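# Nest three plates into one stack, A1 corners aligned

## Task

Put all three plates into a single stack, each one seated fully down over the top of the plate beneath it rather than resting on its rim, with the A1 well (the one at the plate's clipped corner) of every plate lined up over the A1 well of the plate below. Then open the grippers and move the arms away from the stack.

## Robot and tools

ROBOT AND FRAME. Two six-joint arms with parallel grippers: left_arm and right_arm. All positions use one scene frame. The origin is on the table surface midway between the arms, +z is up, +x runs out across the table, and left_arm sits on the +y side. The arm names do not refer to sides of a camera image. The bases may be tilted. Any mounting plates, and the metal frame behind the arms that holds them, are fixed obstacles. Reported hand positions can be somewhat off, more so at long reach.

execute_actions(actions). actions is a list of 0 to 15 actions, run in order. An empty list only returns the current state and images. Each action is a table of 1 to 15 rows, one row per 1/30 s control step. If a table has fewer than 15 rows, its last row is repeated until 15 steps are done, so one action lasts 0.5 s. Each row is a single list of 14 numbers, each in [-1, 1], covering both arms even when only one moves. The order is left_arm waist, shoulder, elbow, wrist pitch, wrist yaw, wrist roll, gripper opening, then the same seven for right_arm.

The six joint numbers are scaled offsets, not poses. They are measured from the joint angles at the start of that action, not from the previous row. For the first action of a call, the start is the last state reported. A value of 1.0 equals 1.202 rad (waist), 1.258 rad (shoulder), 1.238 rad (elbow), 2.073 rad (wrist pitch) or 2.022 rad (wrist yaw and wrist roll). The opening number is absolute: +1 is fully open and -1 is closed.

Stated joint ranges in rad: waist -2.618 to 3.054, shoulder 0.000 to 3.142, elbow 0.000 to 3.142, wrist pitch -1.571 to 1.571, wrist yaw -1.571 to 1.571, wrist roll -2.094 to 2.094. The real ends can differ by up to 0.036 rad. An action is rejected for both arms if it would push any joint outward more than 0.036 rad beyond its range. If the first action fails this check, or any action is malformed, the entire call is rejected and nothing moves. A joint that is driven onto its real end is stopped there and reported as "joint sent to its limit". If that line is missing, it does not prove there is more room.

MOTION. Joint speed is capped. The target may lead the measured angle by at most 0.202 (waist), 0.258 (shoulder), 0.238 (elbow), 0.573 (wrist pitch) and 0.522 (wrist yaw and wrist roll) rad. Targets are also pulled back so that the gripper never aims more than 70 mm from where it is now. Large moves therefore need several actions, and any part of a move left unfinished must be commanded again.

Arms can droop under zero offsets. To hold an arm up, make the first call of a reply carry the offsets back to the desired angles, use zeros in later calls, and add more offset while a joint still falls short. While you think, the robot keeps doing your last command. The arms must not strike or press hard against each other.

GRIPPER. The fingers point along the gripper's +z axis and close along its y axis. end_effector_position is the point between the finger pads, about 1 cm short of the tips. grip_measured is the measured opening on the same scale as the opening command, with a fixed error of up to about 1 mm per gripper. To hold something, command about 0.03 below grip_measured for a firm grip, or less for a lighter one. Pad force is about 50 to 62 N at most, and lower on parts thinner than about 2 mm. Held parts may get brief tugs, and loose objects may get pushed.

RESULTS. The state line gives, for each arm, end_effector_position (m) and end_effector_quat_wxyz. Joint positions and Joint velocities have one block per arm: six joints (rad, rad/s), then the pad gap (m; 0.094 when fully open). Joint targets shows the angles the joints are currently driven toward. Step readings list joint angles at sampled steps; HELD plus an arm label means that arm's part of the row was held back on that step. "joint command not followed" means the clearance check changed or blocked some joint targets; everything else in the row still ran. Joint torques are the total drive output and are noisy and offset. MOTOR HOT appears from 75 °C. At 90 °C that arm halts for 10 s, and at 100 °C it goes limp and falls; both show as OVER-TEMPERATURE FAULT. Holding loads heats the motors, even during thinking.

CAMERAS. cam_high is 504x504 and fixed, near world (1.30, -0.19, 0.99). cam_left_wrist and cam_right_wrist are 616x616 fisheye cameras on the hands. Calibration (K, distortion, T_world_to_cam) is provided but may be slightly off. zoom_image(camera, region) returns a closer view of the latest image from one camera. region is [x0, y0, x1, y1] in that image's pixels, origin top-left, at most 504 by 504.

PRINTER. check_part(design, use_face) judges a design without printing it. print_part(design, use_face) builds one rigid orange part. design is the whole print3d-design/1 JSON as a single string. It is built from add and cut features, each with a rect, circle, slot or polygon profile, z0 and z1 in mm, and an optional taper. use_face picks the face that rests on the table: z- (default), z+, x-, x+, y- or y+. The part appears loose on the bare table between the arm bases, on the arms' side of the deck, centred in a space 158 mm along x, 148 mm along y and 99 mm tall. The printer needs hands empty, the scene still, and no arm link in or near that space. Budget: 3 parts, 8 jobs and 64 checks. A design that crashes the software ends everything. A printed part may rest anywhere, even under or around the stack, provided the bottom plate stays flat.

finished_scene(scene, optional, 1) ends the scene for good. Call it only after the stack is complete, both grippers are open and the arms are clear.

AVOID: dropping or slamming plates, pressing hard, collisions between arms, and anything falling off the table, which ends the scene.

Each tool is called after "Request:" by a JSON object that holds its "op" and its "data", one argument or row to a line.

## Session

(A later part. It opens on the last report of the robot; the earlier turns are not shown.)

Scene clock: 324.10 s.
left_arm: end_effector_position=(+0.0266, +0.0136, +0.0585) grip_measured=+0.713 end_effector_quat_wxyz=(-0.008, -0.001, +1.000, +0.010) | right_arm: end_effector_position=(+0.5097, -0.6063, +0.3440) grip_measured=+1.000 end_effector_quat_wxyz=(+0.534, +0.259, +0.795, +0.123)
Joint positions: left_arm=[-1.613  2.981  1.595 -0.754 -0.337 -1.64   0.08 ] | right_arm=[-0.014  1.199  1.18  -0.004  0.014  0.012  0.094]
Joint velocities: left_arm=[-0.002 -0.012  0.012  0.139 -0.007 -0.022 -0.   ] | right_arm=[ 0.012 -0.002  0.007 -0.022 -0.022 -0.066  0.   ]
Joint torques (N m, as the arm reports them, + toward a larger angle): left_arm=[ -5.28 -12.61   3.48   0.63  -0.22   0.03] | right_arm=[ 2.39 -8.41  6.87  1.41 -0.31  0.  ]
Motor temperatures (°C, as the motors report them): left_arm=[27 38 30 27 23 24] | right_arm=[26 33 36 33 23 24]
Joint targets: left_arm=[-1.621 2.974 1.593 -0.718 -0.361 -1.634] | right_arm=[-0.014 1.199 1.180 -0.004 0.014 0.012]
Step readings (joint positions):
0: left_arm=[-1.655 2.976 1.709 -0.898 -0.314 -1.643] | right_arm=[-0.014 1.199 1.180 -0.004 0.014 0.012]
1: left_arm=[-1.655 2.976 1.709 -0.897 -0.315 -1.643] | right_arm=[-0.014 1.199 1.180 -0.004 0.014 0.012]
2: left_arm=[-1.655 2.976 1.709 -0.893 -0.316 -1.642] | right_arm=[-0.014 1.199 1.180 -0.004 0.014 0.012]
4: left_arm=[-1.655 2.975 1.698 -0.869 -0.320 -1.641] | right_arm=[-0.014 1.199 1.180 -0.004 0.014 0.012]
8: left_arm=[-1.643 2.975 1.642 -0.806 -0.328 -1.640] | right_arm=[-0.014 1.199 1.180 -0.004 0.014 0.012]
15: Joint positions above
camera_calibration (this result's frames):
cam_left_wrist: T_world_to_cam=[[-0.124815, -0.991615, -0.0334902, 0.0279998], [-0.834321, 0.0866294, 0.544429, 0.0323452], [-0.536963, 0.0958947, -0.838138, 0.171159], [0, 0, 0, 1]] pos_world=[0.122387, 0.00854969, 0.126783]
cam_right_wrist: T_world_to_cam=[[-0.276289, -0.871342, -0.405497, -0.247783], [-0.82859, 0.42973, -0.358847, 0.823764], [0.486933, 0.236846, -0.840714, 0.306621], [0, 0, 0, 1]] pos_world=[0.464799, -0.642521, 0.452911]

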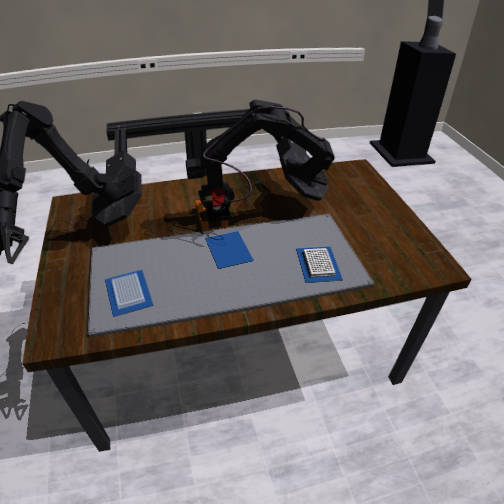

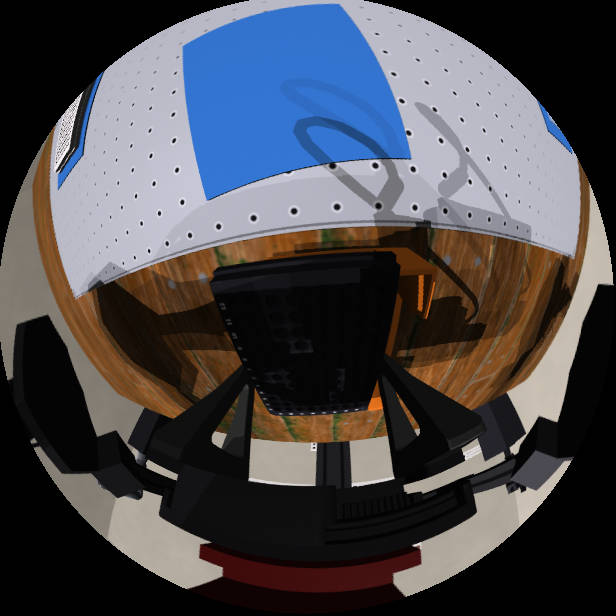

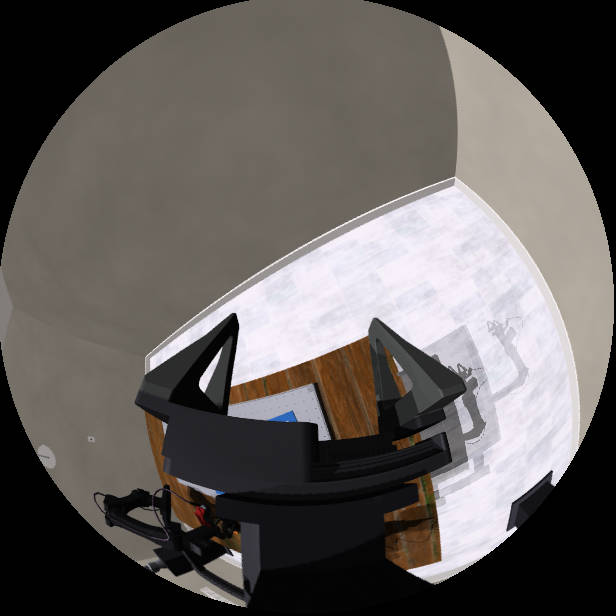

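Request:
{"op": "execute_actions", "data": {
  "actions": [
    [[-0.027,-0.005,0.04,0,-0.012,0,0.68,0,0,0,0,0,0,1],[-0.027,-0.005,0.04,0,-0.012,0,0.68,0,0,0,0,0,0,1],[-0.027,-0.005,0.04,0,-0.012,0,0.68,0,0,0,0,0,0,1],[-0.027,-0.005,0.04,0,-0.012,0,0.68,0,0,0,0,0,0,1],[-0.027,-0.005,0.04,0,-0.012,0,0.68,0,0,0,0,0,0,1],[-0.027,0.012,0.04,-0.006,-0.012,0,0.68,0,0,0,0,0,0,1]]
  ]
}}

Scene clock: 341.93 s.
left_arm: end_effector_position=(+0.0219, +0.0031, +0.0596) grip_measured=+0.713 end_effector_quat_wxyz=(-0.004, +0.002, +1.000, -0.003) | right_arm: end_effector_position=(+0.5097, -0.6063, +0.3440) grip_measured=+1.000 end_effector_quat_wxyz=(+0.534, +0.259, +0.795, +0.123)
Joint positions: left_arm=[-1.631  2.999  1.625 -0.744 -0.339 -1.64   0.08 ] | right_arm=[-0.014  1.199  1.18  -0.004  0.014  0.012  0.094]
Joint velocities: left_arm=[-0.022  0.032 -0.012 -0.037  0.066 -0.022 -0.   ] | right_arm=[-0.012  0.002 -0.002 -0.007  0.022  0.007  0.   ]
Joint torques (N m, as the arm reports them, + toward a larger angle): left_arm=[ -5.86 -12.51   5.13   0.37  -0.23  -0.03] | right_arm=[ 2.4  -8.44  6.9   1.4  -0.29 -0.01]
Motor temperatures (°C, as the motors report them): left_arm=[27 38 29 27 23 24] | right_arm=[26 33 36 33 23 24]
Joint targets: left_arm=[-1.646 2.996 1.645 -0.766 -0.361 -1.640] | right_arm=[-0.014 1.199 1.180 -0.004 0.014 0.012]
Step readings (joint positions):
0: left_arm=[-1.613 2.981 1.595 -0.730 -0.339 -1.640] | right_arm=[-0.014 1.199 1.180 -0.004 0.014 0.012]
1: left_arm=[-1.615 2.981 1.599 -0.733 -0.339 -1.640] | right_arm=[-0.014 1.199 1.180 -0.004 0.014 0.012]
2: left_arm=[-1.616 2.983 1.605 -0.737 -0.339 -1.640] | right_arm=[-0.014 1.199 1.180 -0.004 0.014 0.012]
4: left_arm=[-1.623 2.983 1.616 -0.738 -0.339 -1.640] | right_arm=[-0.014 1.199 1.180 -0.004 0.014 0.012]
8: left_arm=[-1.631 2.984 1.624 -0.738 -0.339 -1.640] | right_arm=[-0.014 1.199 1.180 -0.004 0.014 0.012]
15: Joint positions above
camera_calibration (this result's frames):
cam_left_wrist: T_world_to_cam=[[-0.130844, -0.991364, -0.00876866, 0.0157239], [-0.838848, 0.105992, 0.533947, 0.0294296], [-0.528407, 0.0772195, -0.845472, 0.170872], [0, 0, 0, 1]] pos_world=[0.117034, -0.000725838, 0.128892]
cam_right_wrist: T_world_to_cam=[[-0.276289, -0.871342, -0.405497, -0.247783], [-0.82859, 0.42973, -0.358847, 0.823764], [0.486933, 0.236846, -0.840714, 0.306621], [0, 0, 0, 1]] pos_world=[0.464799, -0.642521, 0.452911]

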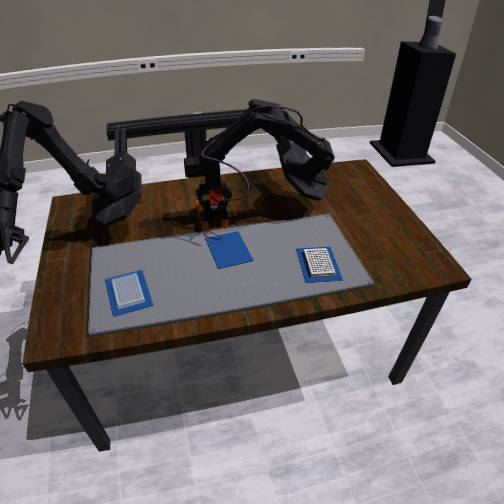

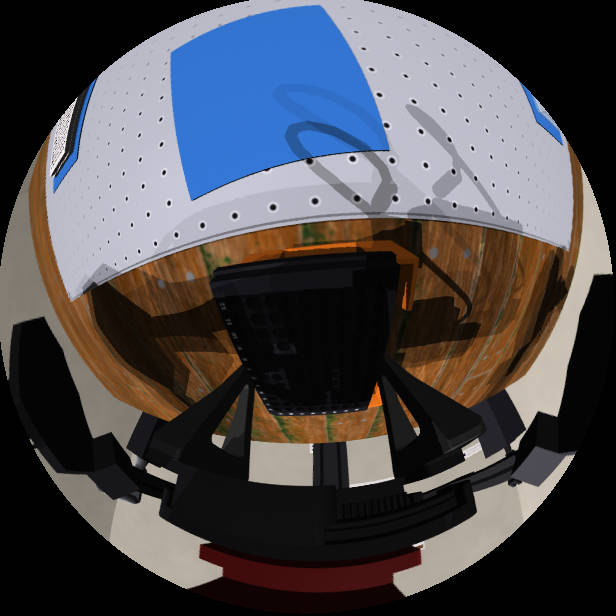

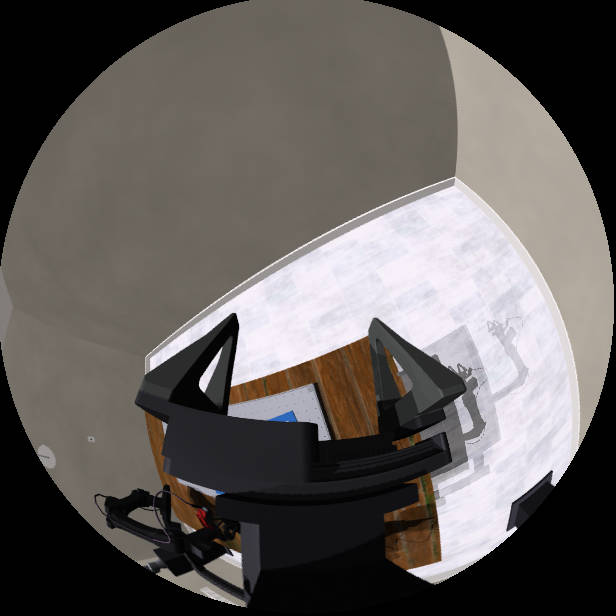

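Request:
{"op": "execute_actions", "data": {
  "actions": [
    [[-0.019,-0.003,0.044,-0.01,-0.012,0,0.68,0,0,0,0,0,0,1],[-0.019,-0.003,0.044,-0.01,-0.012,0,0.68,0,0,0,0,0,0,1],[-0.019,-0.003,0.044,-0.01,-0.012,0,0.68,0,0,0,0,0,0,1],[-0.019,-0.003,0.044,-0.01,-0.012,0,0.68,0,0,0,0,0,0,1],[-0.019,-0.003,0.044,-0.01,-0.012,0,0.68,0,0,0,0,0,0,1],[-0.019,0.014,0.044,-0.015,-0.012,0,0.68,0,0,0,0,0,0,1]]
  ]
}}

Request:
{"op": "zoom_image", "data": {
  "camera": "cam_left_wrist",
  "region": [170, 220, 450, 440]
}}

Scene clock: 352.60 s.
left_arm: end_effector_position=(+0.0200, -0.0034, +0.0593) grip_measured=+0.713 end_effector_quat_wxyz=(-0.001, +0.004, +1.000, -0.006) | right_arm: end_effector_position=(+0.5097, -0.6063, +0.3440) grip_measured=+1.000 end_effector_quat_wxyz=(+0.534, +0.259, +0.795, +0.123)
Joint positions: left_arm=[-1.636  3.019  1.66  -0.756 -0.341 -1.64   0.08 ] | right_arm=[-0.014  1.199  1.18  -0.004  0.014  0.012  0.094]
Joint velocities: left_arm=[-0.002 -0.007 -0.002 -0.066  0.022  0.066  0.   ] | right_arm=[ 0.012 -0.007  0.022 -0.022  0.051 -0.095  0.   ]
Joint torques (N m, as the arm reports them, + toward a larger angle): left_arm=[ -6.17 -12.61   5.1    0.38  -0.24  -0.03] | right_arm=[ 2.37 -8.47  6.89  1.41 -0.31 -0.02]
Motor temperatures (°C, as the motors report them): left_arm=[27 37 30 26 23 24] | right_arm=[26 33 36 33 23 24]
Joint targets: left_arm=[-1.654 3.016 1.679 -0.776 -0.363 -1.640] | right_arm=[-0.014 1.199 1.180 -0.004 0.014 0.012]
Step readings (joint positions):
0: left_arm=[-1.631 2.999 1.625 -0.746 -0.339 -1.640] | right_arm=[-0.014 1.199 1.180 -0.004 0.014 0.012]
1: left_arm=[-1.631 2.999 1.629 -0.749 -0.339 -1.640] | right_arm=[-0.014 1.199 1.180 -0.004 0.014 0.012]
2: left_arm=[-1.632 3.001 1.637 -0.753 -0.339 -1.640] | right_arm=[-0.014 1.199 1.180 -0.004 0.014 0.012]
4: left_arm=[-1.633 3.002 1.649 -0.753 -0.339 -1.640] | right_arm=[-0.014 1.199 1.180 -0.004 0.014 0.012]
8: left_arm=[-1.636 3.005 1.660 -0.753 -0.341 -1.640] | right_arm=[-0.014 1.199 1.180 -0.004 0.014 0.012]
15: Joint positions above
camera_calibration (this result's frames):
cam_left_wrist: T_world_to_cam=[[-0.13406, -0.990966, -0.00381598, 0.00874749], [-0.840883, 0.111717, 0.529562, 0.0290026], [-0.524351, 0.0742017, -0.848263, 0.170199], [0, 0, 0, 1]] pos_world=[0.114805, -0.0072007, 0.129048]
cam_right_wrist: T_world_to_cam=[[-0.276289, -0.871342, -0.405497, -0.247783], [-0.82859, 0.42973, -0.358847, 0.823764], [0.486933, 0.236846, -0.840714, 0.306621], [0, 0, 0, 1]] pos_world=[0.464799, -0.642521, 0.452911]

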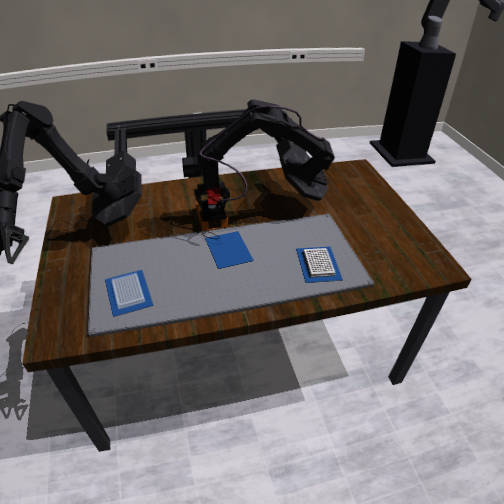

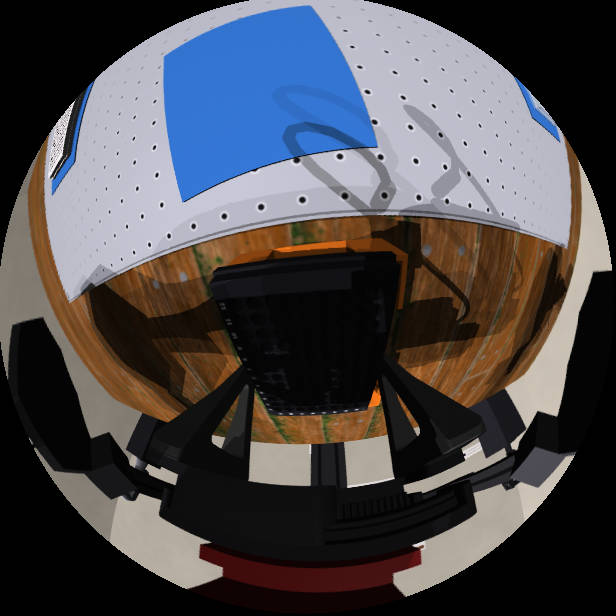

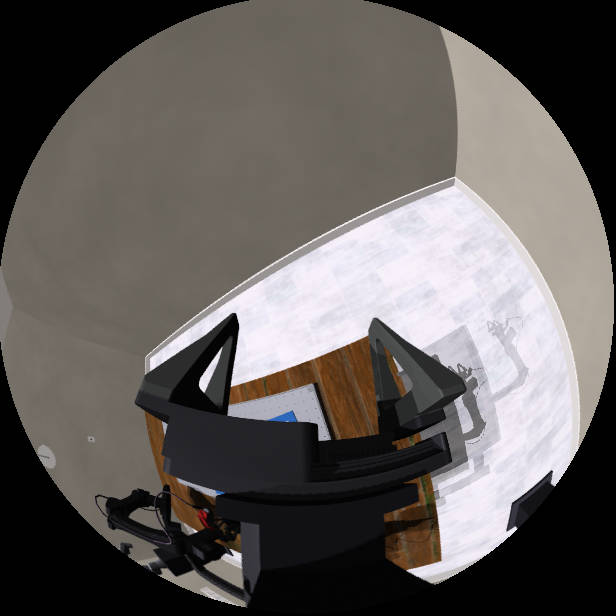

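Region (170, 220, 450, 440) of cam_left_wrist's 616x616 image, scaled by 1.800, with more detail than that image has; it fills the top 396 rows of this view, and the rest is white.

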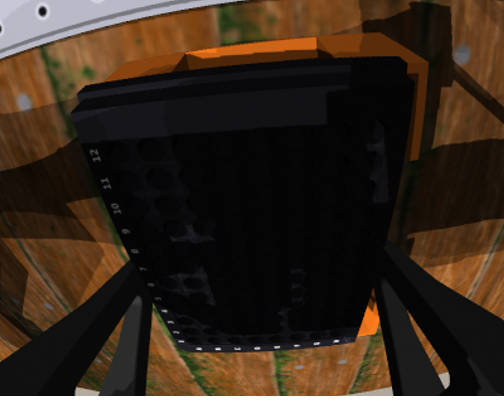

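Request:
{"op": "execute_actions", "data": {
  "actions": [
    [[-0.015,-0.003,0.044,0,-0.012,-0.024,0.68,0,0,0,0,0,0,1],[-0.015,-0.003,0.044,0,-0.012,-0.024,0.68,0,0,0,0,0,0,1],[-0.015,-0.003,0.044,0,-0.012,-0.024,0.68,0,0,0,0,0,0,1],[-0.015,-0.003,0.044,0,-0.012,-0.024,0.68,0,0,0,0,0,0,1],[-0.015,-0.003,0.044,0,-0.012,-0.024,0.68,0,0,0,0,0,0,1],[-0.002,0.022,0.044,0,-0.012,-0.024,0.68,0,0,0,0,0,0,1]]
  ]
}}

Request:
{"op": "zoom_image", "data": {
  "camera": "cam_left_wrist",
  "region": [170, 220, 450, 440]
}}

Scene clock: 370.07 s.
left_arm: end_effector_position=(+0.0184, -0.0104, +0.0543) grip_measured=+0.713 end_effector_quat_wxyz=(+0.000, -0.017, +1.000, -0.008) | right_arm: end_effector_position=(+0.5097, -0.6063, +0.3440) grip_measured=+1.000 end_effector_quat_wxyz=(+0.534, +0.259, +0.795, +0.123)
Joint positions: left_arm=[-1.636  3.05   1.697 -0.756 -0.345 -1.68   0.08 ] | right_arm=[-0.014  1.199  1.18  -0.004  0.014  0.012  0.094]
Joint velocities: left_arm=[ 0.002  0.012  0.012 -0.022 -0.007 -0.081 -0.   ] | right_arm=[ 0.002 -0.002 -0.007  0.037 -0.081 -0.007  0.   ]
Joint torques (N m, as the arm reports them, + toward a larger angle): left_arm=[ -4.7  -12.9    5.05   0.57  -0.24  -0.09] | right_arm=[ 2.43 -8.44  6.89  1.4  -0.31 -0.01]
Motor temperatures (°C, as the motors report them): left_arm=[27 37 30 26 24 24] | right_arm=[26 33 36 33 23 24]
Joint targets: left_arm=[-1.639 3.047 1.715 -0.756 -0.365 -1.689] | right_arm=[-0.014 1.199 1.180 -0.004 0.014 0.012]
Step readings (joint positions):
0: left_arm=[-1.636 3.019 1.660 -0.756 -0.341 -1.640] | right_arm=[-0.014 1.199 1.180 -0.004 0.014 0.012]
1: left_arm=[-1.636 3.020 1.665 -0.758 -0.341 -1.646] | right_arm=[-0.014 1.199 1.180 -0.004 0.014 0.012]
2: left_arm=[-1.636 3.022 1.672 -0.759 -0.341 -1.654] | right_arm=[-0.014 1.199 1.180 -0.004 0.014 0.012]
4: left_arm=[-1.636 3.023 1.685 -0.759 -0.341 -1.664] | right_arm=[-0.014 1.199 1.180 -0.004 0.014 0.012]
8: left_arm=[-1.636 3.031 1.697 -0.756 -0.344 -1.674] | right_arm=[-0.014 1.199 1.180 -0.004 0.014 0.012]
15: Joint positions above
camera_calibration (this result's frames):
cam_left_wrist: T_world_to_cam=[[-0.0928023, -0.995684, 0.00107962, 0.000493024], [-0.84655, 0.079473, 0.526343, 0.0310119], [-0.524157, 0.0479318, -0.850272, 0.165503], [0, 0, 0, 1]] pos_world=[0.113048, -0.00990658, 0.124399]
cam_right_wrist: T_world_to_cam=[[-0.276289, -0.871342, -0.405497, -0.247783], [-0.82859, 0.42973, -0.358847, 0.823764], [0.486933, 0.236846, -0.840714, 0.306621], [0, 0, 0, 1]] pos_world=[0.464799, -0.642521, 0.452911]

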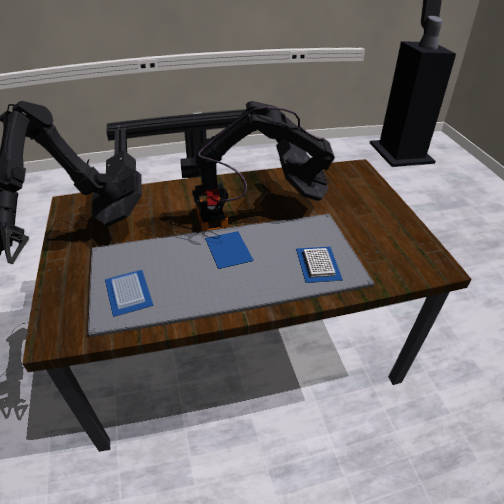

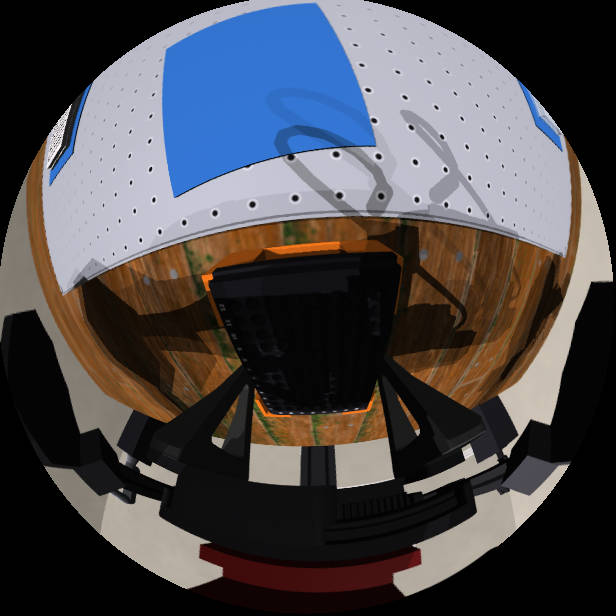

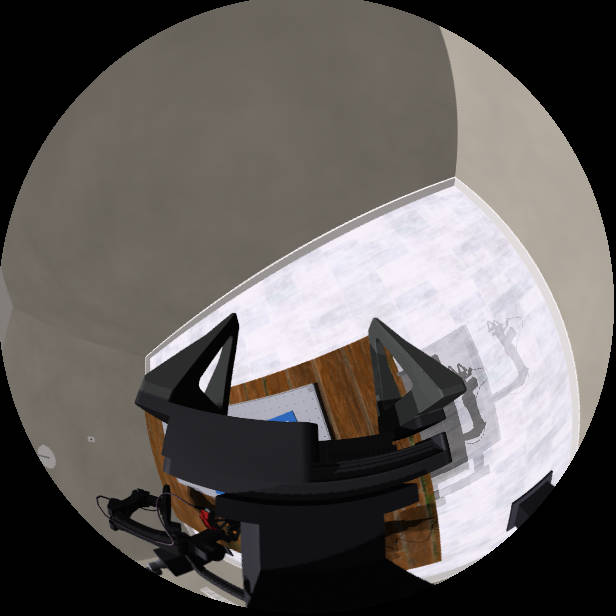

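Region (170, 220, 450, 440) of cam_left_wrist's 616x616 image, scaled by 1.800, with more detail than that image has; it fills the top 396 rows of this view, and the rest is white.

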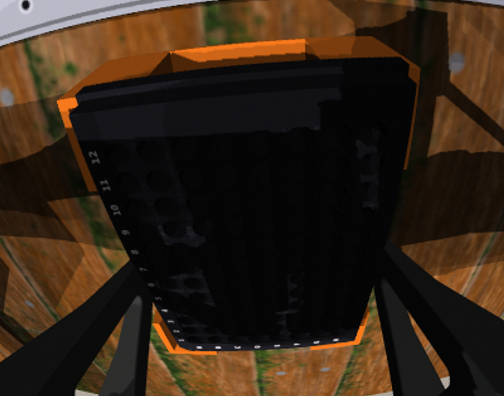

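Request:
{"op": "execute_actions", "data": {
  "actions": [
    [[-0.028,0.003,0.012,0,-0.01,-0.014,0.68,0,0,0,0,0,0,1]]
  ]
}}

Request:
{"op": "zoom_image", "data": {
  "camera": "cam_left_wrist",
  "region": [170, 220, 450, 440]
}}

Scene clock: 382.93 s.
left_arm: end_effector_position=(+0.0141, -0.0111, +0.0566) grip_measured=+0.713 end_effector_quat_wxyz=(+0.006, -0.020, +1.000, -0.012) | right_arm: end_effector_position=(+0.5097, -0.6063, +0.3440) grip_measured=+1.000 end_effector_quat_wxyz=(+0.534, +0.259, +0.795, +0.123)
Joint positions: left_arm=[-1.655  3.05   1.697 -0.756 -0.348 -1.701  0.08 ] | right_arm=[-0.014  1.199  1.18  -0.004  0.014  0.012  0.094]
Joint velocities: left_arm=[ 0.002 -0.002 -0.007 -0.022  0.007  0.007 -0.001] | right_arm=[-0.012  0.002  0.007  0.037  0.007  0.007  0.   ]
Joint torques (N m, as the arm reports them, + toward a larger angle): left_arm=[ -5.71 -12.23   4.87   0.55  -0.19  -0.09] | right_arm=[ 2.43 -8.46  6.88  1.41 -0.3   0.  ]
Motor temperatures (°C, as the motors report them): left_arm=[27 38 30 26 23 24] | right_arm=[26 33 36 33 23 24]
Joint targets: left_arm=[-1.670 3.054 1.712 -0.756 -0.365 -1.708] | right_arm=[-0.014 1.199 1.180 -0.004 0.014 0.012]
Step readings (joint positions):
0: left_arm=[-1.636 3.050 1.697 -0.756 -0.345 -1.680] | right_arm=[-0.014 1.199 1.180 -0.004 0.014 0.012]
1: left_arm=[-1.637 3.050 1.697 -0.756 -0.346 -1.683] | right_arm=[-0.014 1.199 1.180 -0.004 0.014 0.012]
2: left_arm=[-1.640 3.050 1.697 -0.756 -0.347 -1.687] | right_arm=[-0.014 1.199 1.180 -0.004 0.014 0.012]
4: left_arm=[-1.647 3.050 1.697 -0.756 -0.348 -1.692] | right_arm=[-0.014 1.199 1.180 -0.004 0.014 0.012]
8: left_arm=[-1.655 3.050 1.697 -0.756 -0.348 -1.698] | right_arm=[-0.014 1.199 1.180 -0.004 0.014 0.012]
15: Joint positions above
camera_calibration (this result's frames):
cam_left_wrist: T_world_to_cam=[[-0.0871013, -0.996178, 0.00660238, -0.000912528], [-0.853169, 0.0780156, 0.515768, 0.0268898], [-0.514311, 0.0392911, -0.856703, 0.16538], [0, 0, 0, 1]] pos_world=[0.107919, -0.0095048, 0.127818]
cam_right_wrist: T_world_to_cam=[[-0.276289, -0.871342, -0.405497, -0.247783], [-0.82859, 0.42973, -0.358847, 0.823764], [0.486933, 0.236846, -0.840714, 0.306621], [0, 0, 0, 1]] pos_world=[0.464799, -0.642521, 0.452911]

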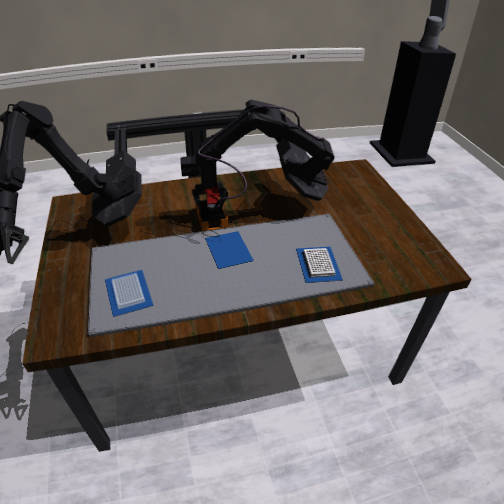

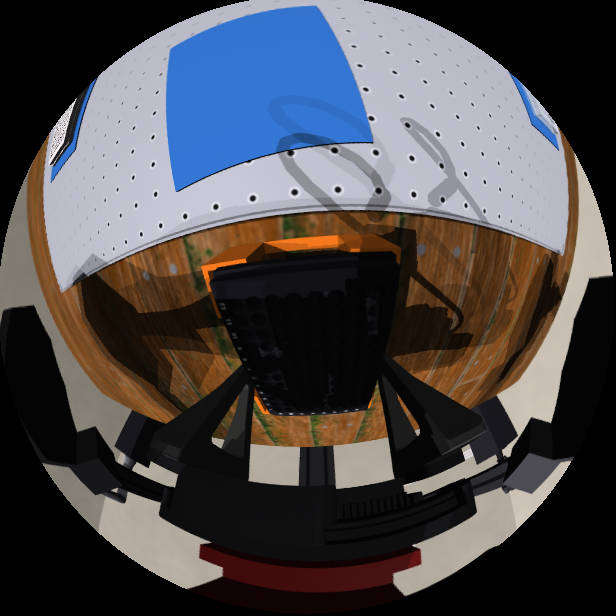

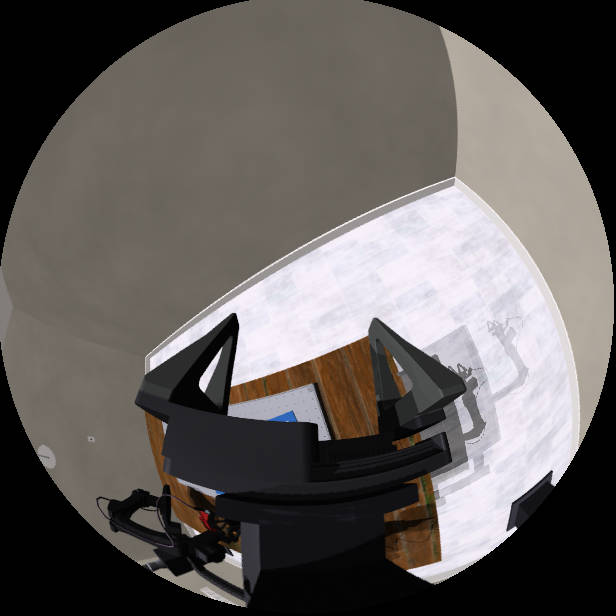

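Region (170, 220, 450, 440) of cam_left_wrist's 616x616 image, scaled by 1.800, with more detail than that image has; it fills the top 396 rows of this view, and the rest is white.

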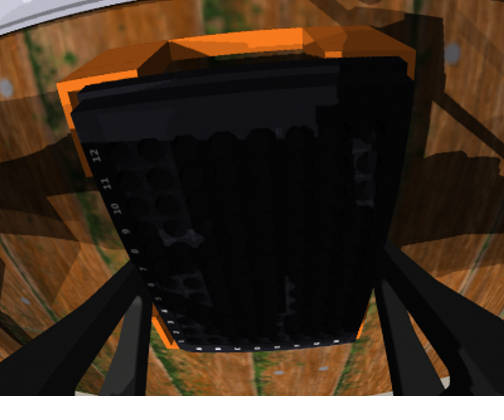

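Request:
{"op": "execute_actions", "data": {
  "actions": [
    [[-0.012,0.01,0.012,0.01,0,-0.004,0.68,0,0,0,0,0,0,1],[-0.012,0.01,0.012,0.01,0,-0.004,0.68,0,0,0,0,0,0,1],[-0.012,0.01,0.012,0.01,0,-0.004,0.68,0,0,0,0,0,0,1],[-0.012,0.016,0.012,0.014,0,-0.004,0.68,0,0,0,0,0,0,1],[-0.012,0.016,0.012,0.014,0,-0.004,0.68,0,0,0,0,0,0,1],[-0.012,0.016,0.012,0.014,0,-0.004,0.68,0,0,0,0,0,0,1],[-0.012,0.023,0.012,0.017,0,-0.004,0.68,0,0,0,0,0,0,1]]
  ]
}}

Request:
{"op": "zoom_image", "data": {
  "camera": "cam_left_wrist",
  "region": [170, 220, 450, 440]
}}

Scene clock: 393.43 s.
left_arm: end_effector_position=(+0.0119, -0.0099, +0.0499) grip_measured=+0.713 end_effector_quat_wxyz=(+0.007, -0.019, +1.000, -0.009) | right_arm: end_effector_position=(+0.5097, -0.6063, +0.3440) grip_measured=+1.000 end_effector_quat_wxyz=(+0.534, +0.259, +0.795, +0.123)
Joint positions: left_arm=[-1.655  3.067  1.697 -0.745 -0.348 -1.702  0.08 ] | right_arm=[-0.014  1.199  1.18  -0.004  0.014  0.012  0.094]
Joint velocities: left_arm=[-0.012 -0.012 -0.012  0.037 -0.037 -0.051 -0.   ] | right_arm=[ 0.002 -0.007  0.002 -0.095 -0.022  0.007  0.   ]
Joint torques (N m, as the arm reports them, + toward a larger angle): left_arm=[ -5.68 -11.5    4.84   0.73  -0.01  -0.1 ] | right_arm=[ 2.39 -8.43  6.86  1.41 -0.3  -0.01]
Motor temperatures (°C, as the motors report them): left_arm=[27 38 30 26 23 24] | right_arm=[26 33 36 33 23 24]
Joint targets: left_arm=[-1.670 3.079 1.712 -0.721 -0.348 -1.709] | right_arm=[-0.014 1.199 1.180 -0.004 0.014 0.012]
Step readings (joint positions):
0: left_arm=[-1.655 3.050 1.697 -0.756 -0.348 -1.701] | right_arm=[-0.014 1.199 1.180 -0.004 0.014 0.012]
1: left_arm=[-1.655 3.052 1.697 -0.755 -0.347 -1.701] | right_arm=[-0.014 1.199 1.180 -0.004 0.014 0.012]
2: left_arm=[-1.655 3.053 1.697 -0.753 -0.346 -1.702] | right_arm=[-0.014 1.199 1.180 -0.004 0.014 0.012]
4: left_arm=[-1.655 3.058 1.697 -0.750 -0.345 -1.702] | right_arm=[-0.014 1.199 1.180 -0.004 0.014 0.012]
8: left_arm=[-1.655 3.066 1.697 -0.746 -0.346 -1.702] | right_arm=[-0.014 1.199 1.180 -0.004 0.014 0.012]
15: Joint positions above
camera_calibration (this result's frames):
cam_left_wrist: T_world_to_cam=[[-0.0878253, -0.996135, 0.00121149, 0.000383985], [-0.853375, 0.075866, 0.515747, 0.0283642], [-0.513846, 0.0442618, -0.85674, 0.158435], [0, 0, 0, 1]] pos_world=[0.10565, -0.00878201, 0.121109]
cam_right_wrist: T_world_to_cam=[[-0.276289, -0.871342, -0.405497, -0.247783], [-0.82859, 0.42973, -0.358847, 0.823764], [0.486933, 0.236846, -0.840714, 0.306621], [0, 0, 0, 1]] pos_world=[0.464799, -0.642521, 0.452911]

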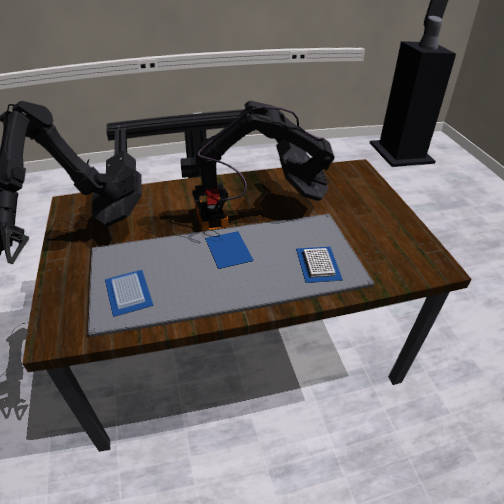

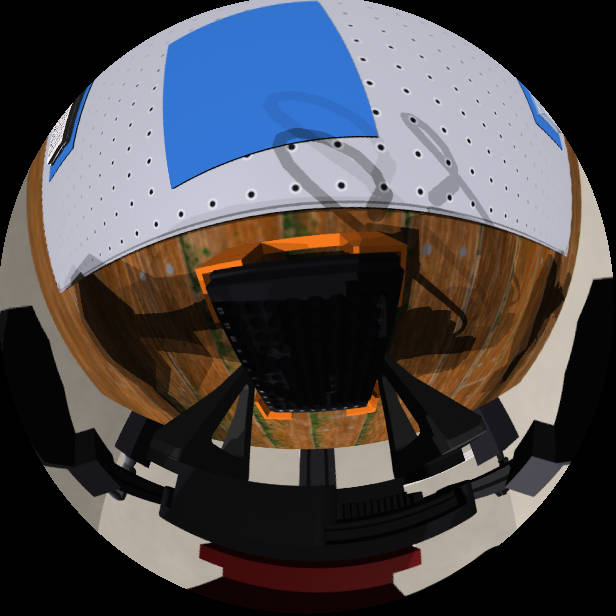

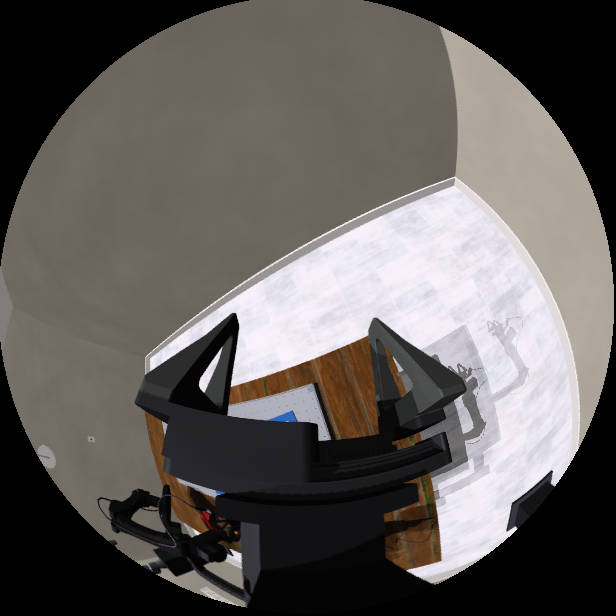

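Region (170, 220, 450, 440) of cam_left_wrist's 616x616 image, scaled by 1.800, with more detail than that image has; it fills the top 396 rows of this view, and the rest is white.

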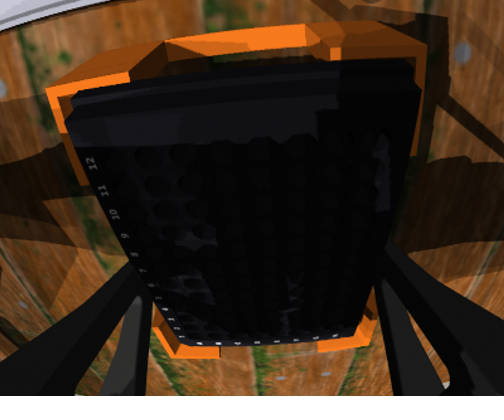

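Request:
{"op": "execute_actions", "data": {
  "actions": [
    [[-0.024,0,-0.006,0,0,-0.004,0.68,0,0,0,0,0,0,1]]
  ]
}}

Request:
{"op": "zoom_image", "data": {
  "camera": "cam_left_wrist",
  "region": [170, 220, 450, 440]
}}

Scene clock: 398.80 s.
left_arm: end_effector_position=(+0.0076, -0.0102, +0.0514) grip_measured=+0.713 end_effector_quat_wxyz=(+0.007, -0.014, +1.000, -0.011) | right_arm: end_effector_position=(+0.5097, -0.6063, +0.3440) grip_measured=+1.000 end_effector_quat_wxyz=(+0.534, +0.259, +0.795, +0.123)
Joint positions: left_arm=[-1.669  3.067  1.697 -0.744 -0.342 -1.703  0.08 ] | right_arm=[-0.014  1.199  1.18  -0.004  0.014  0.012  0.094]
Joint velocities: left_arm=[ 0.017 -0.007 -0.017 -0.007 -0.037 -0.051  0.   ] | right_arm=[ 0.002  0.002 -0.007 -0.051 -0.022 -0.022  0.   ]
Joint torques (N m, as the arm reports them, + toward a larger angle): left_arm=[ -5.68 -12.66   3.24   0.54  -0.07  -0.09] | right_arm=[ 2.37 -8.47  6.88  1.42 -0.3   0.  ]
Motor temperatures (°C, as the motors report them): left_arm=[27 37 30 26 23 24] | right_arm=[26 33 36 33 23 24]
Joint targets: left_arm=[-1.684 3.067 1.690 -0.745 -0.348 -1.710] | right_arm=[-0.014 1.199 1.180 -0.004 0.014 0.012]
Step readings (joint positions):
0: left_arm=[-1.655 3.067 1.697 -0.745 -0.348 -1.702] | right_arm=[-0.014 1.199 1.180 -0.004 0.014 0.012]
1: left_arm=[-1.657 3.067 1.697 -0.745 -0.348 -1.702] | right_arm=[-0.014 1.199 1.180 -0.004 0.014 0.012]
2: left_arm=[-1.659 3.067 1.697 -0.745 -0.349 -1.702] | right_arm=[-0.014 1.199 1.180 -0.004 0.014 0.012]
4: left_arm=[-1.665 3.067 1.697 -0.744 -0.345 -1.703] | right_arm=[-0.014 1.199 1.180 -0.004 0.014 0.012]
8: left_arm=[-1.669 3.067 1.697 -0.744 -0.342 -1.703] | right_arm=[-0.014 1.199 1.180 -0.004 0.014 0.012]
15: Joint positions above
camera_calibration (this result's frames):
cam_left_wrist: T_world_to_cam=[[-0.0973081, -0.99524, 0.00529173, -0.000465174], [-0.853098, 0.0861464, 0.51459, 0.0240664], [-0.512596, 0.0455594, -0.85742, 0.157602], [0, 0, 0, 1]] pos_world=[0.101272, -0.00971644, 0.122749]
cam_right_wrist: T_world_to_cam=[[-0.276289, -0.871342, -0.405497, -0.247783], [-0.82859, 0.42973, -0.358847, 0.823764], [0.486933, 0.236846, -0.840714, 0.306621], [0, 0, 0, 1]] pos_world=[0.464799, -0.642521, 0.452911]

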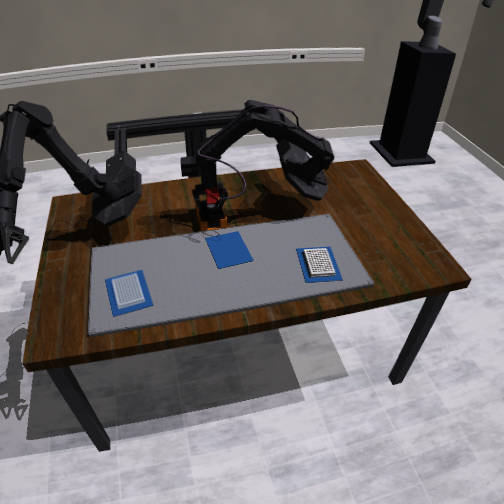

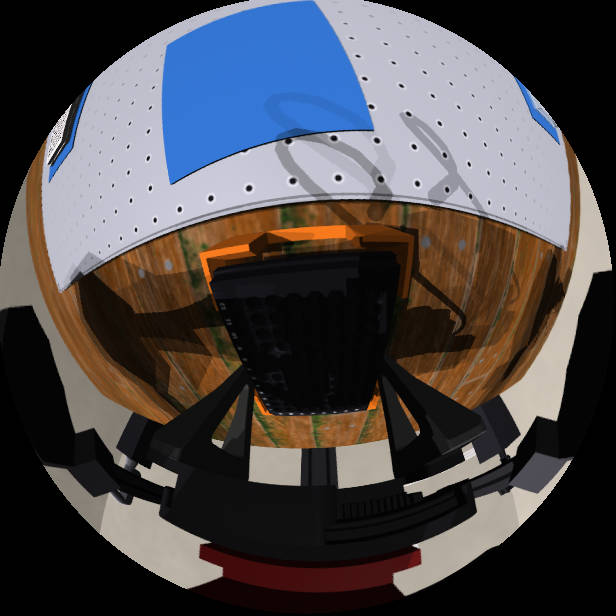

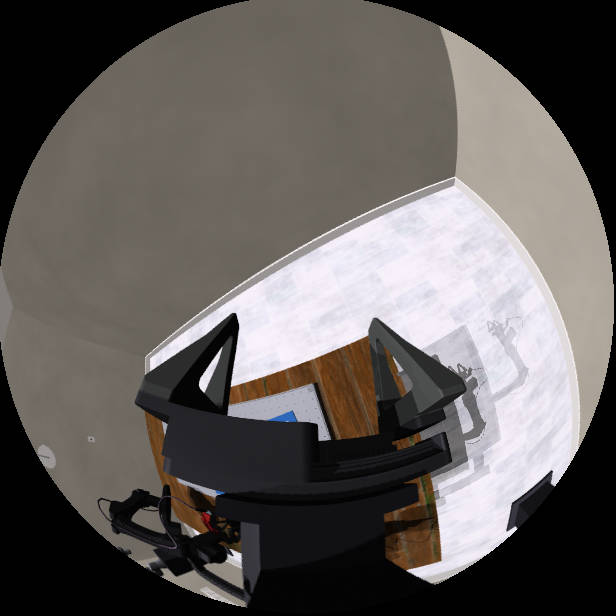

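Region (170, 220, 450, 440) of cam_left_wrist's 616x616 image, scaled by 1.800, with more detail than that image has; it fills the top 396 rows of this view, and the rest is white.

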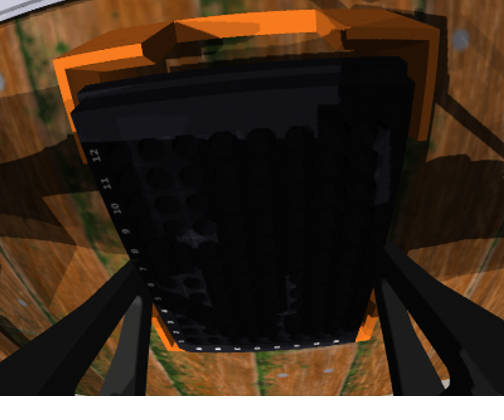

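Request:
{"op": "execute_actions", "data": {
  "actions": [
    [[0.002,0,0,0,0,0.01,0.68,0,0,0,0,0,0,1],[0.002,0,0,0,0,0.01,0.68,0,0,0,0,0,0,1],[0.002,0,0,0,0,0.01,0.68,0,0,0,0,0,0,1],[0.002,0,0,0,0,0.01,0.68,0,0,0,0,0,0,1],[0.005,0.009,0,0.012,0,0.014,0.68,0,0,0,0,0,0,1],[0.005,0.009,0,0.012,0,0.014,0.68,0,0,0,0,0,0,1],[0.005,0.009,0,0.012,0,0.014,0.68,0,0,0,0,0,0,1],[0.009,0.017,0,0.018,0,0.017,0.68,0,0,0,0,0,0,1],[0.009,0.017,0,0.018,0,0.017,0.68,0,0,0,0,0,0,1],[0.009,0.017,0,0.018,0,0.017,0.68,0,0,0,0,0,0,1],[0.013,0.025,0,0.024,0,0.02,0.68,0,0,0,0,0,0,1]]
  ]
}}

Request:
{"op": "zoom_image", "data": {
  "camera": "cam_left_wrist",
  "region": [170, 220, 450, 440]
}}

Scene clock: 412.77 s.
left_arm: end_effector_position=(+0.0064, -0.0096, +0.0361) grip_measured=+0.713 end_effector_quat_wxyz=(+0.001, -0.007, +1.000, -0.008) | right_arm: end_effector_position=(+0.5097, -0.6063, +0.3440) grip_measured=+1.000 end_effector_quat_wxyz=(+0.534, +0.259, +0.795, +0.123)
Joint positions: left_arm=[-1.652  3.1    1.697 -0.712 -0.337 -1.674  0.08 ] | right_arm=[-0.014  1.199  1.18  -0.004  0.014  0.012  0.094]
Joint velocities: left_arm=[ 0.022  0.066 -0.002  0.037  0.022  0.081 -0.   ] | right_arm=[-0.007  0.002 -0.002 -0.051 -0.037  0.037  0.   ]
Joint torques (N m, as the arm reports them, + toward a larger angle): left_arm=[ -4.5  -13.22   3.69   0.62  -0.07   0.03] | right_arm=[ 2.38 -8.46  6.88  1.41 -0.3   0.  ]
Motor temperatures (°C, as the motors report them): left_arm=[27 38 30 26 23 24] | right_arm=[26 33 36 33 23 24]
Joint targets: left_arm=[-1.653 3.098 1.697 -0.695 -0.342 -1.663] | right_arm=[-0.014 1.199 1.180 -0.004 0.014 0.012]
Step readings (joint positions):
0: left_arm=[-1.669 3.067 1.697 -0.744 -0.342 -1.703] | right_arm=[-0.014 1.199 1.180 -0.004 0.014 0.012]
1: left_arm=[-1.669 3.067 1.697 -0.744 -0.342 -1.701] | right_arm=[-0.014 1.199 1.180 -0.004 0.014 0.012]
2: left_arm=[-1.669 3.067 1.697 -0.744 -0.341 -1.698] | right_arm=[-0.014 1.199 1.180 -0.004 0.014 0.012]
4: left_arm=[-1.669 3.067 1.697 -0.744 -0.340 -1.695] | right_arm=[-0.014 1.199 1.180 -0.004 0.014 0.012]
8: left_arm=[-1.664 3.074 1.697 -0.735 -0.339 -1.686] | right_arm=[-0.014 1.199 1.180 -0.004 0.014 0.012]
15: Joint positions above
camera_calibration (this result's frames):
cam_left_wrist: T_world_to_cam=[[-0.113029, -0.993592, 0.0000041609, 0.000406552], [-0.845104, 0.0961393, 0.525887, 0.0305018], [-0.522517, 0.0594368, -0.850555, 0.143728], [0, 0, 0, 1]] pos_world=[0.100924, -0.0110712, 0.106208]
cam_right_wrist: T_world_to_cam=[[-0.276289, -0.871342, -0.405497, -0.247783], [-0.82859, 0.42973, -0.358847, 0.823764], [0.486933, 0.236846, -0.840714, 0.306621], [0, 0, 0, 1]] pos_world=[0.464799, -0.642521, 0.452911]

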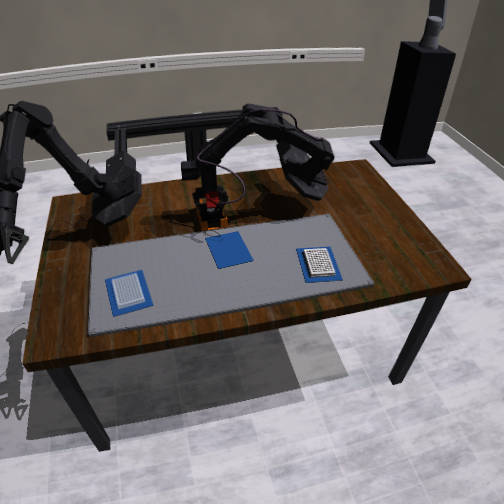

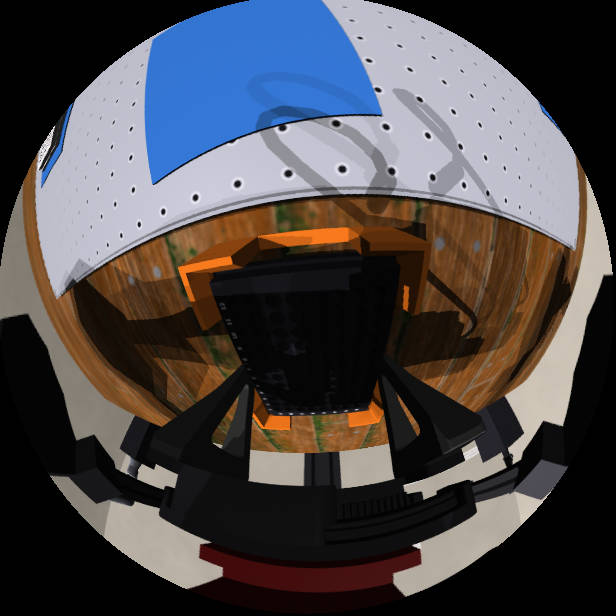

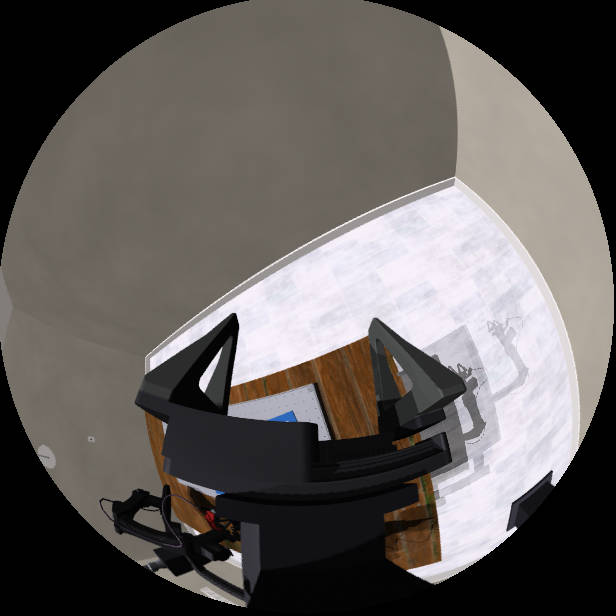

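Region (170, 220, 450, 440) of cam_left_wrist's 616x616 image, scaled by 1.800, with more detail than that image has; it fills the top 396 rows of this view, and the rest is white.

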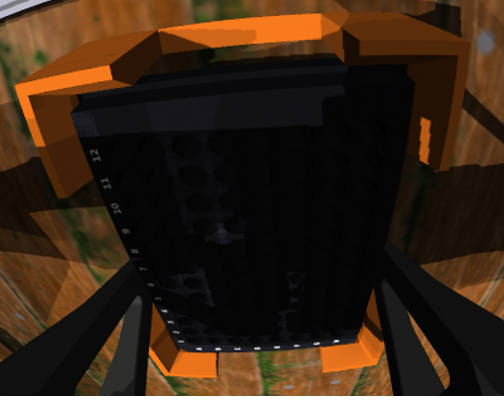

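Request:
{"op": "execute_actions", "data": {
  "actions": [
    [[0.005,0,-0.008,0.012,-0.008,0.008,0.68,0,0,0,0,0,0,1],[0.005,0,-0.008,0.012,-0.008,0.008,0.68,0,0,0,0,0,0,1],[0.012,0,-0.016,0.019,-0.011,0.012,0.68,0,0,0,0,0,0,1],[0.012,0,-0.016,0.019,-0.011,0.012,0.68,0,0,0,0,0,0,1],[0.019,0,-0.024,0.026,-0.014,0.016,0.68,0,0,0,0,0,0,1],[0.019,0,-0.024,0.026,-0.014,0.016,0.68,0,0,0,0,0,0,1],[0.026,0,-0.032,0.033,-0.017,0.02,0.68,0,0,0,0,0,0,1],[0.026,0,-0.032,0.033,-0.017,0.02,0.68,0,0,0,0,0,0,1],[0.033,0,-0.04,0.04,-0.02,0.024,0.68,0,0,0,0,0,0,1],[0.033,0,-0.04,0.04,-0.02,0.024,0.68,0,0,0,0,0,0,1],[0.04,0,-0.048,0.046,-0.023,0.028,0.68,0,0,0,0,0,0,1],[0.04,0,-0.048,0.046,-0.023,0.028,0.68,0,0,0,0,0,0,1],[0.046,0,-0.057,0.05,-0.025,0.031,0.68,0,0,0,0,0,0,1]]
  ]
}}

Scene clock: 424.70 s.
left_arm: end_effector_position=(+0.0184, -0.0023, +0.0175) grip_measured=+0.713 end_effector_quat_wxyz=(-0.004, -0.009, +1.000, -0.007) | right_arm: end_effector_position=(+0.5097, -0.6063, +0.3440) grip_measured=+1.000 end_effector_quat_wxyz=(+0.534, +0.259, +0.795, +0.123)
Joint positions: left_arm=[-1.597  3.103  1.638 -0.634 -0.356 -1.628  0.08 ] | right_arm=[-0.014  1.199  1.18  -0.004  0.014  0.012  0.094]
Joint velocities: left_arm=[ 0.076  0.002 -0.085  0.125 -0.066  0.051  0.001] | right_arm=[-0.002  0.002 -0.022  0.037  0.066 -0.022  0.   ]
Joint torques (N m, as the arm reports them, + toward a larger angle): left_arm=[ -5.05 -12.59   3.08   0.65  -0.25   0.03] | right_arm=[ 2.39 -8.46  6.84  1.41 -0.31 -0.01]
Motor temperatures (°C, as the motors report them): left_arm=[27 39 29 26 23 24] | right_arm=[26 33 36 33 23 24]
Joint targets: left_arm=[-1.597 3.101 1.627 -0.608 -0.388 -1.611] | right_arm=[-0.014 1.199 1.180 -0.004 0.014 0.012]
Step readings (joint positions):
0: left_arm=[-1.651 3.103 1.697 -0.707 -0.337 -1.670] | right_arm=[-0.014 1.199 1.180 -0.004 0.014 0.012]
1: left_arm=[-1.651 3.103 1.697 -0.707 -0.337 -1.669] | right_arm=[-0.014 1.199 1.180 -0.004 0.014 0.012]
2: left_arm=[-1.650 3.103 1.697 -0.706 -0.337 -1.668] | right_arm=[-0.014 1.199 1.180 -0.004 0.014 0.012]
4: left_arm=[-1.645 3.103 1.693 -0.697 -0.337 -1.664] | right_arm=[-0.014 1.199 1.180 -0.004 0.014 0.012]
8: left_arm=[-1.628 3.103 1.672 -0.674 -0.340 -1.651] | right_arm=[-0.014 1.199 1.180 -0.004 0.014 0.012]
15: Joint positions above
camera_calibration (this result's frames):
cam_left_wrist: T_world_to_cam=[[-0.109251, -0.994014, -0.000911169, 0.00899932], [-0.840521, 0.0918914, 0.533929, 0.0494889], [-0.530649, 0.0590982, -0.845529, 0.13379], [0, 0, 0, 1]] pos_world=[0.113575, -0.0035089, 0.0867078]
cam_right_wrist: T_world_to_cam=[[-0.276289, -0.871342, -0.405497, -0.247783], [-0.82859, 0.42973, -0.358847, 0.823764], [0.486933, 0.236846, -0.840714, 0.306621], [0, 0, 0, 1]] pos_world=[0.464799, -0.642521, 0.452911]

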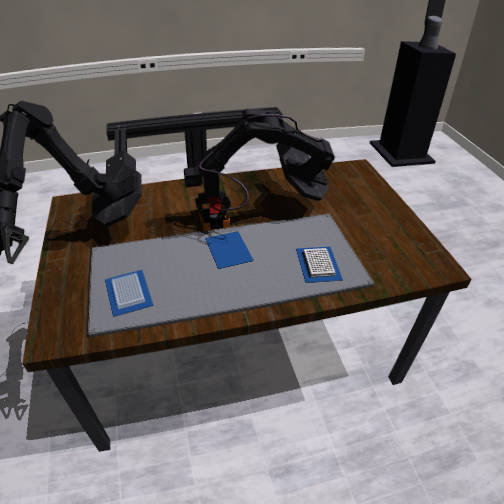

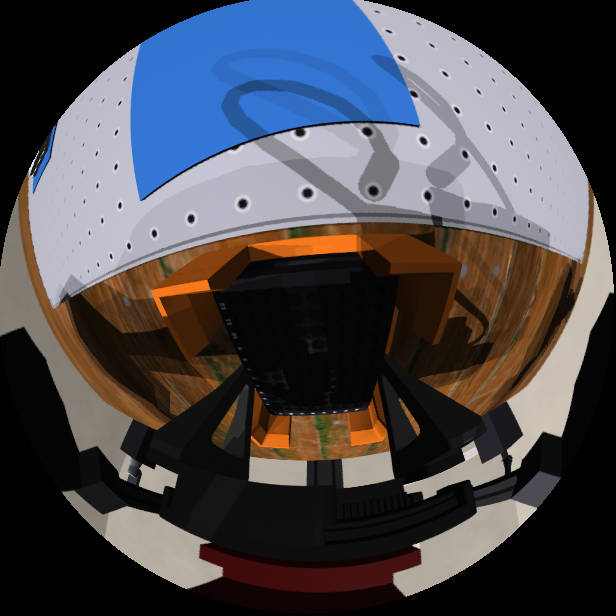

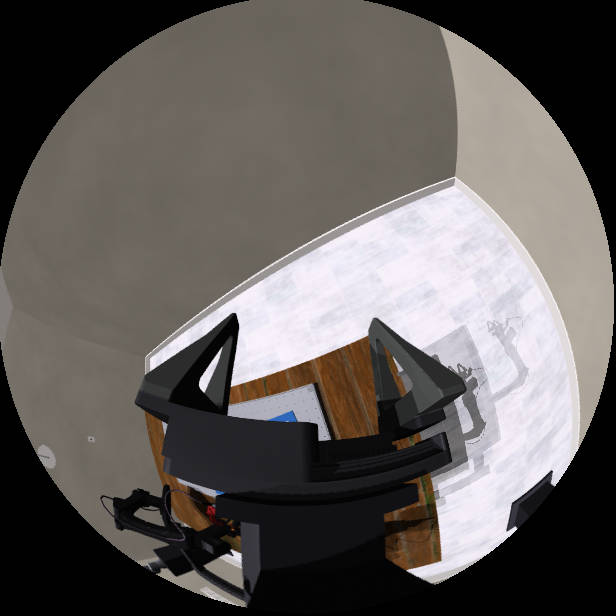

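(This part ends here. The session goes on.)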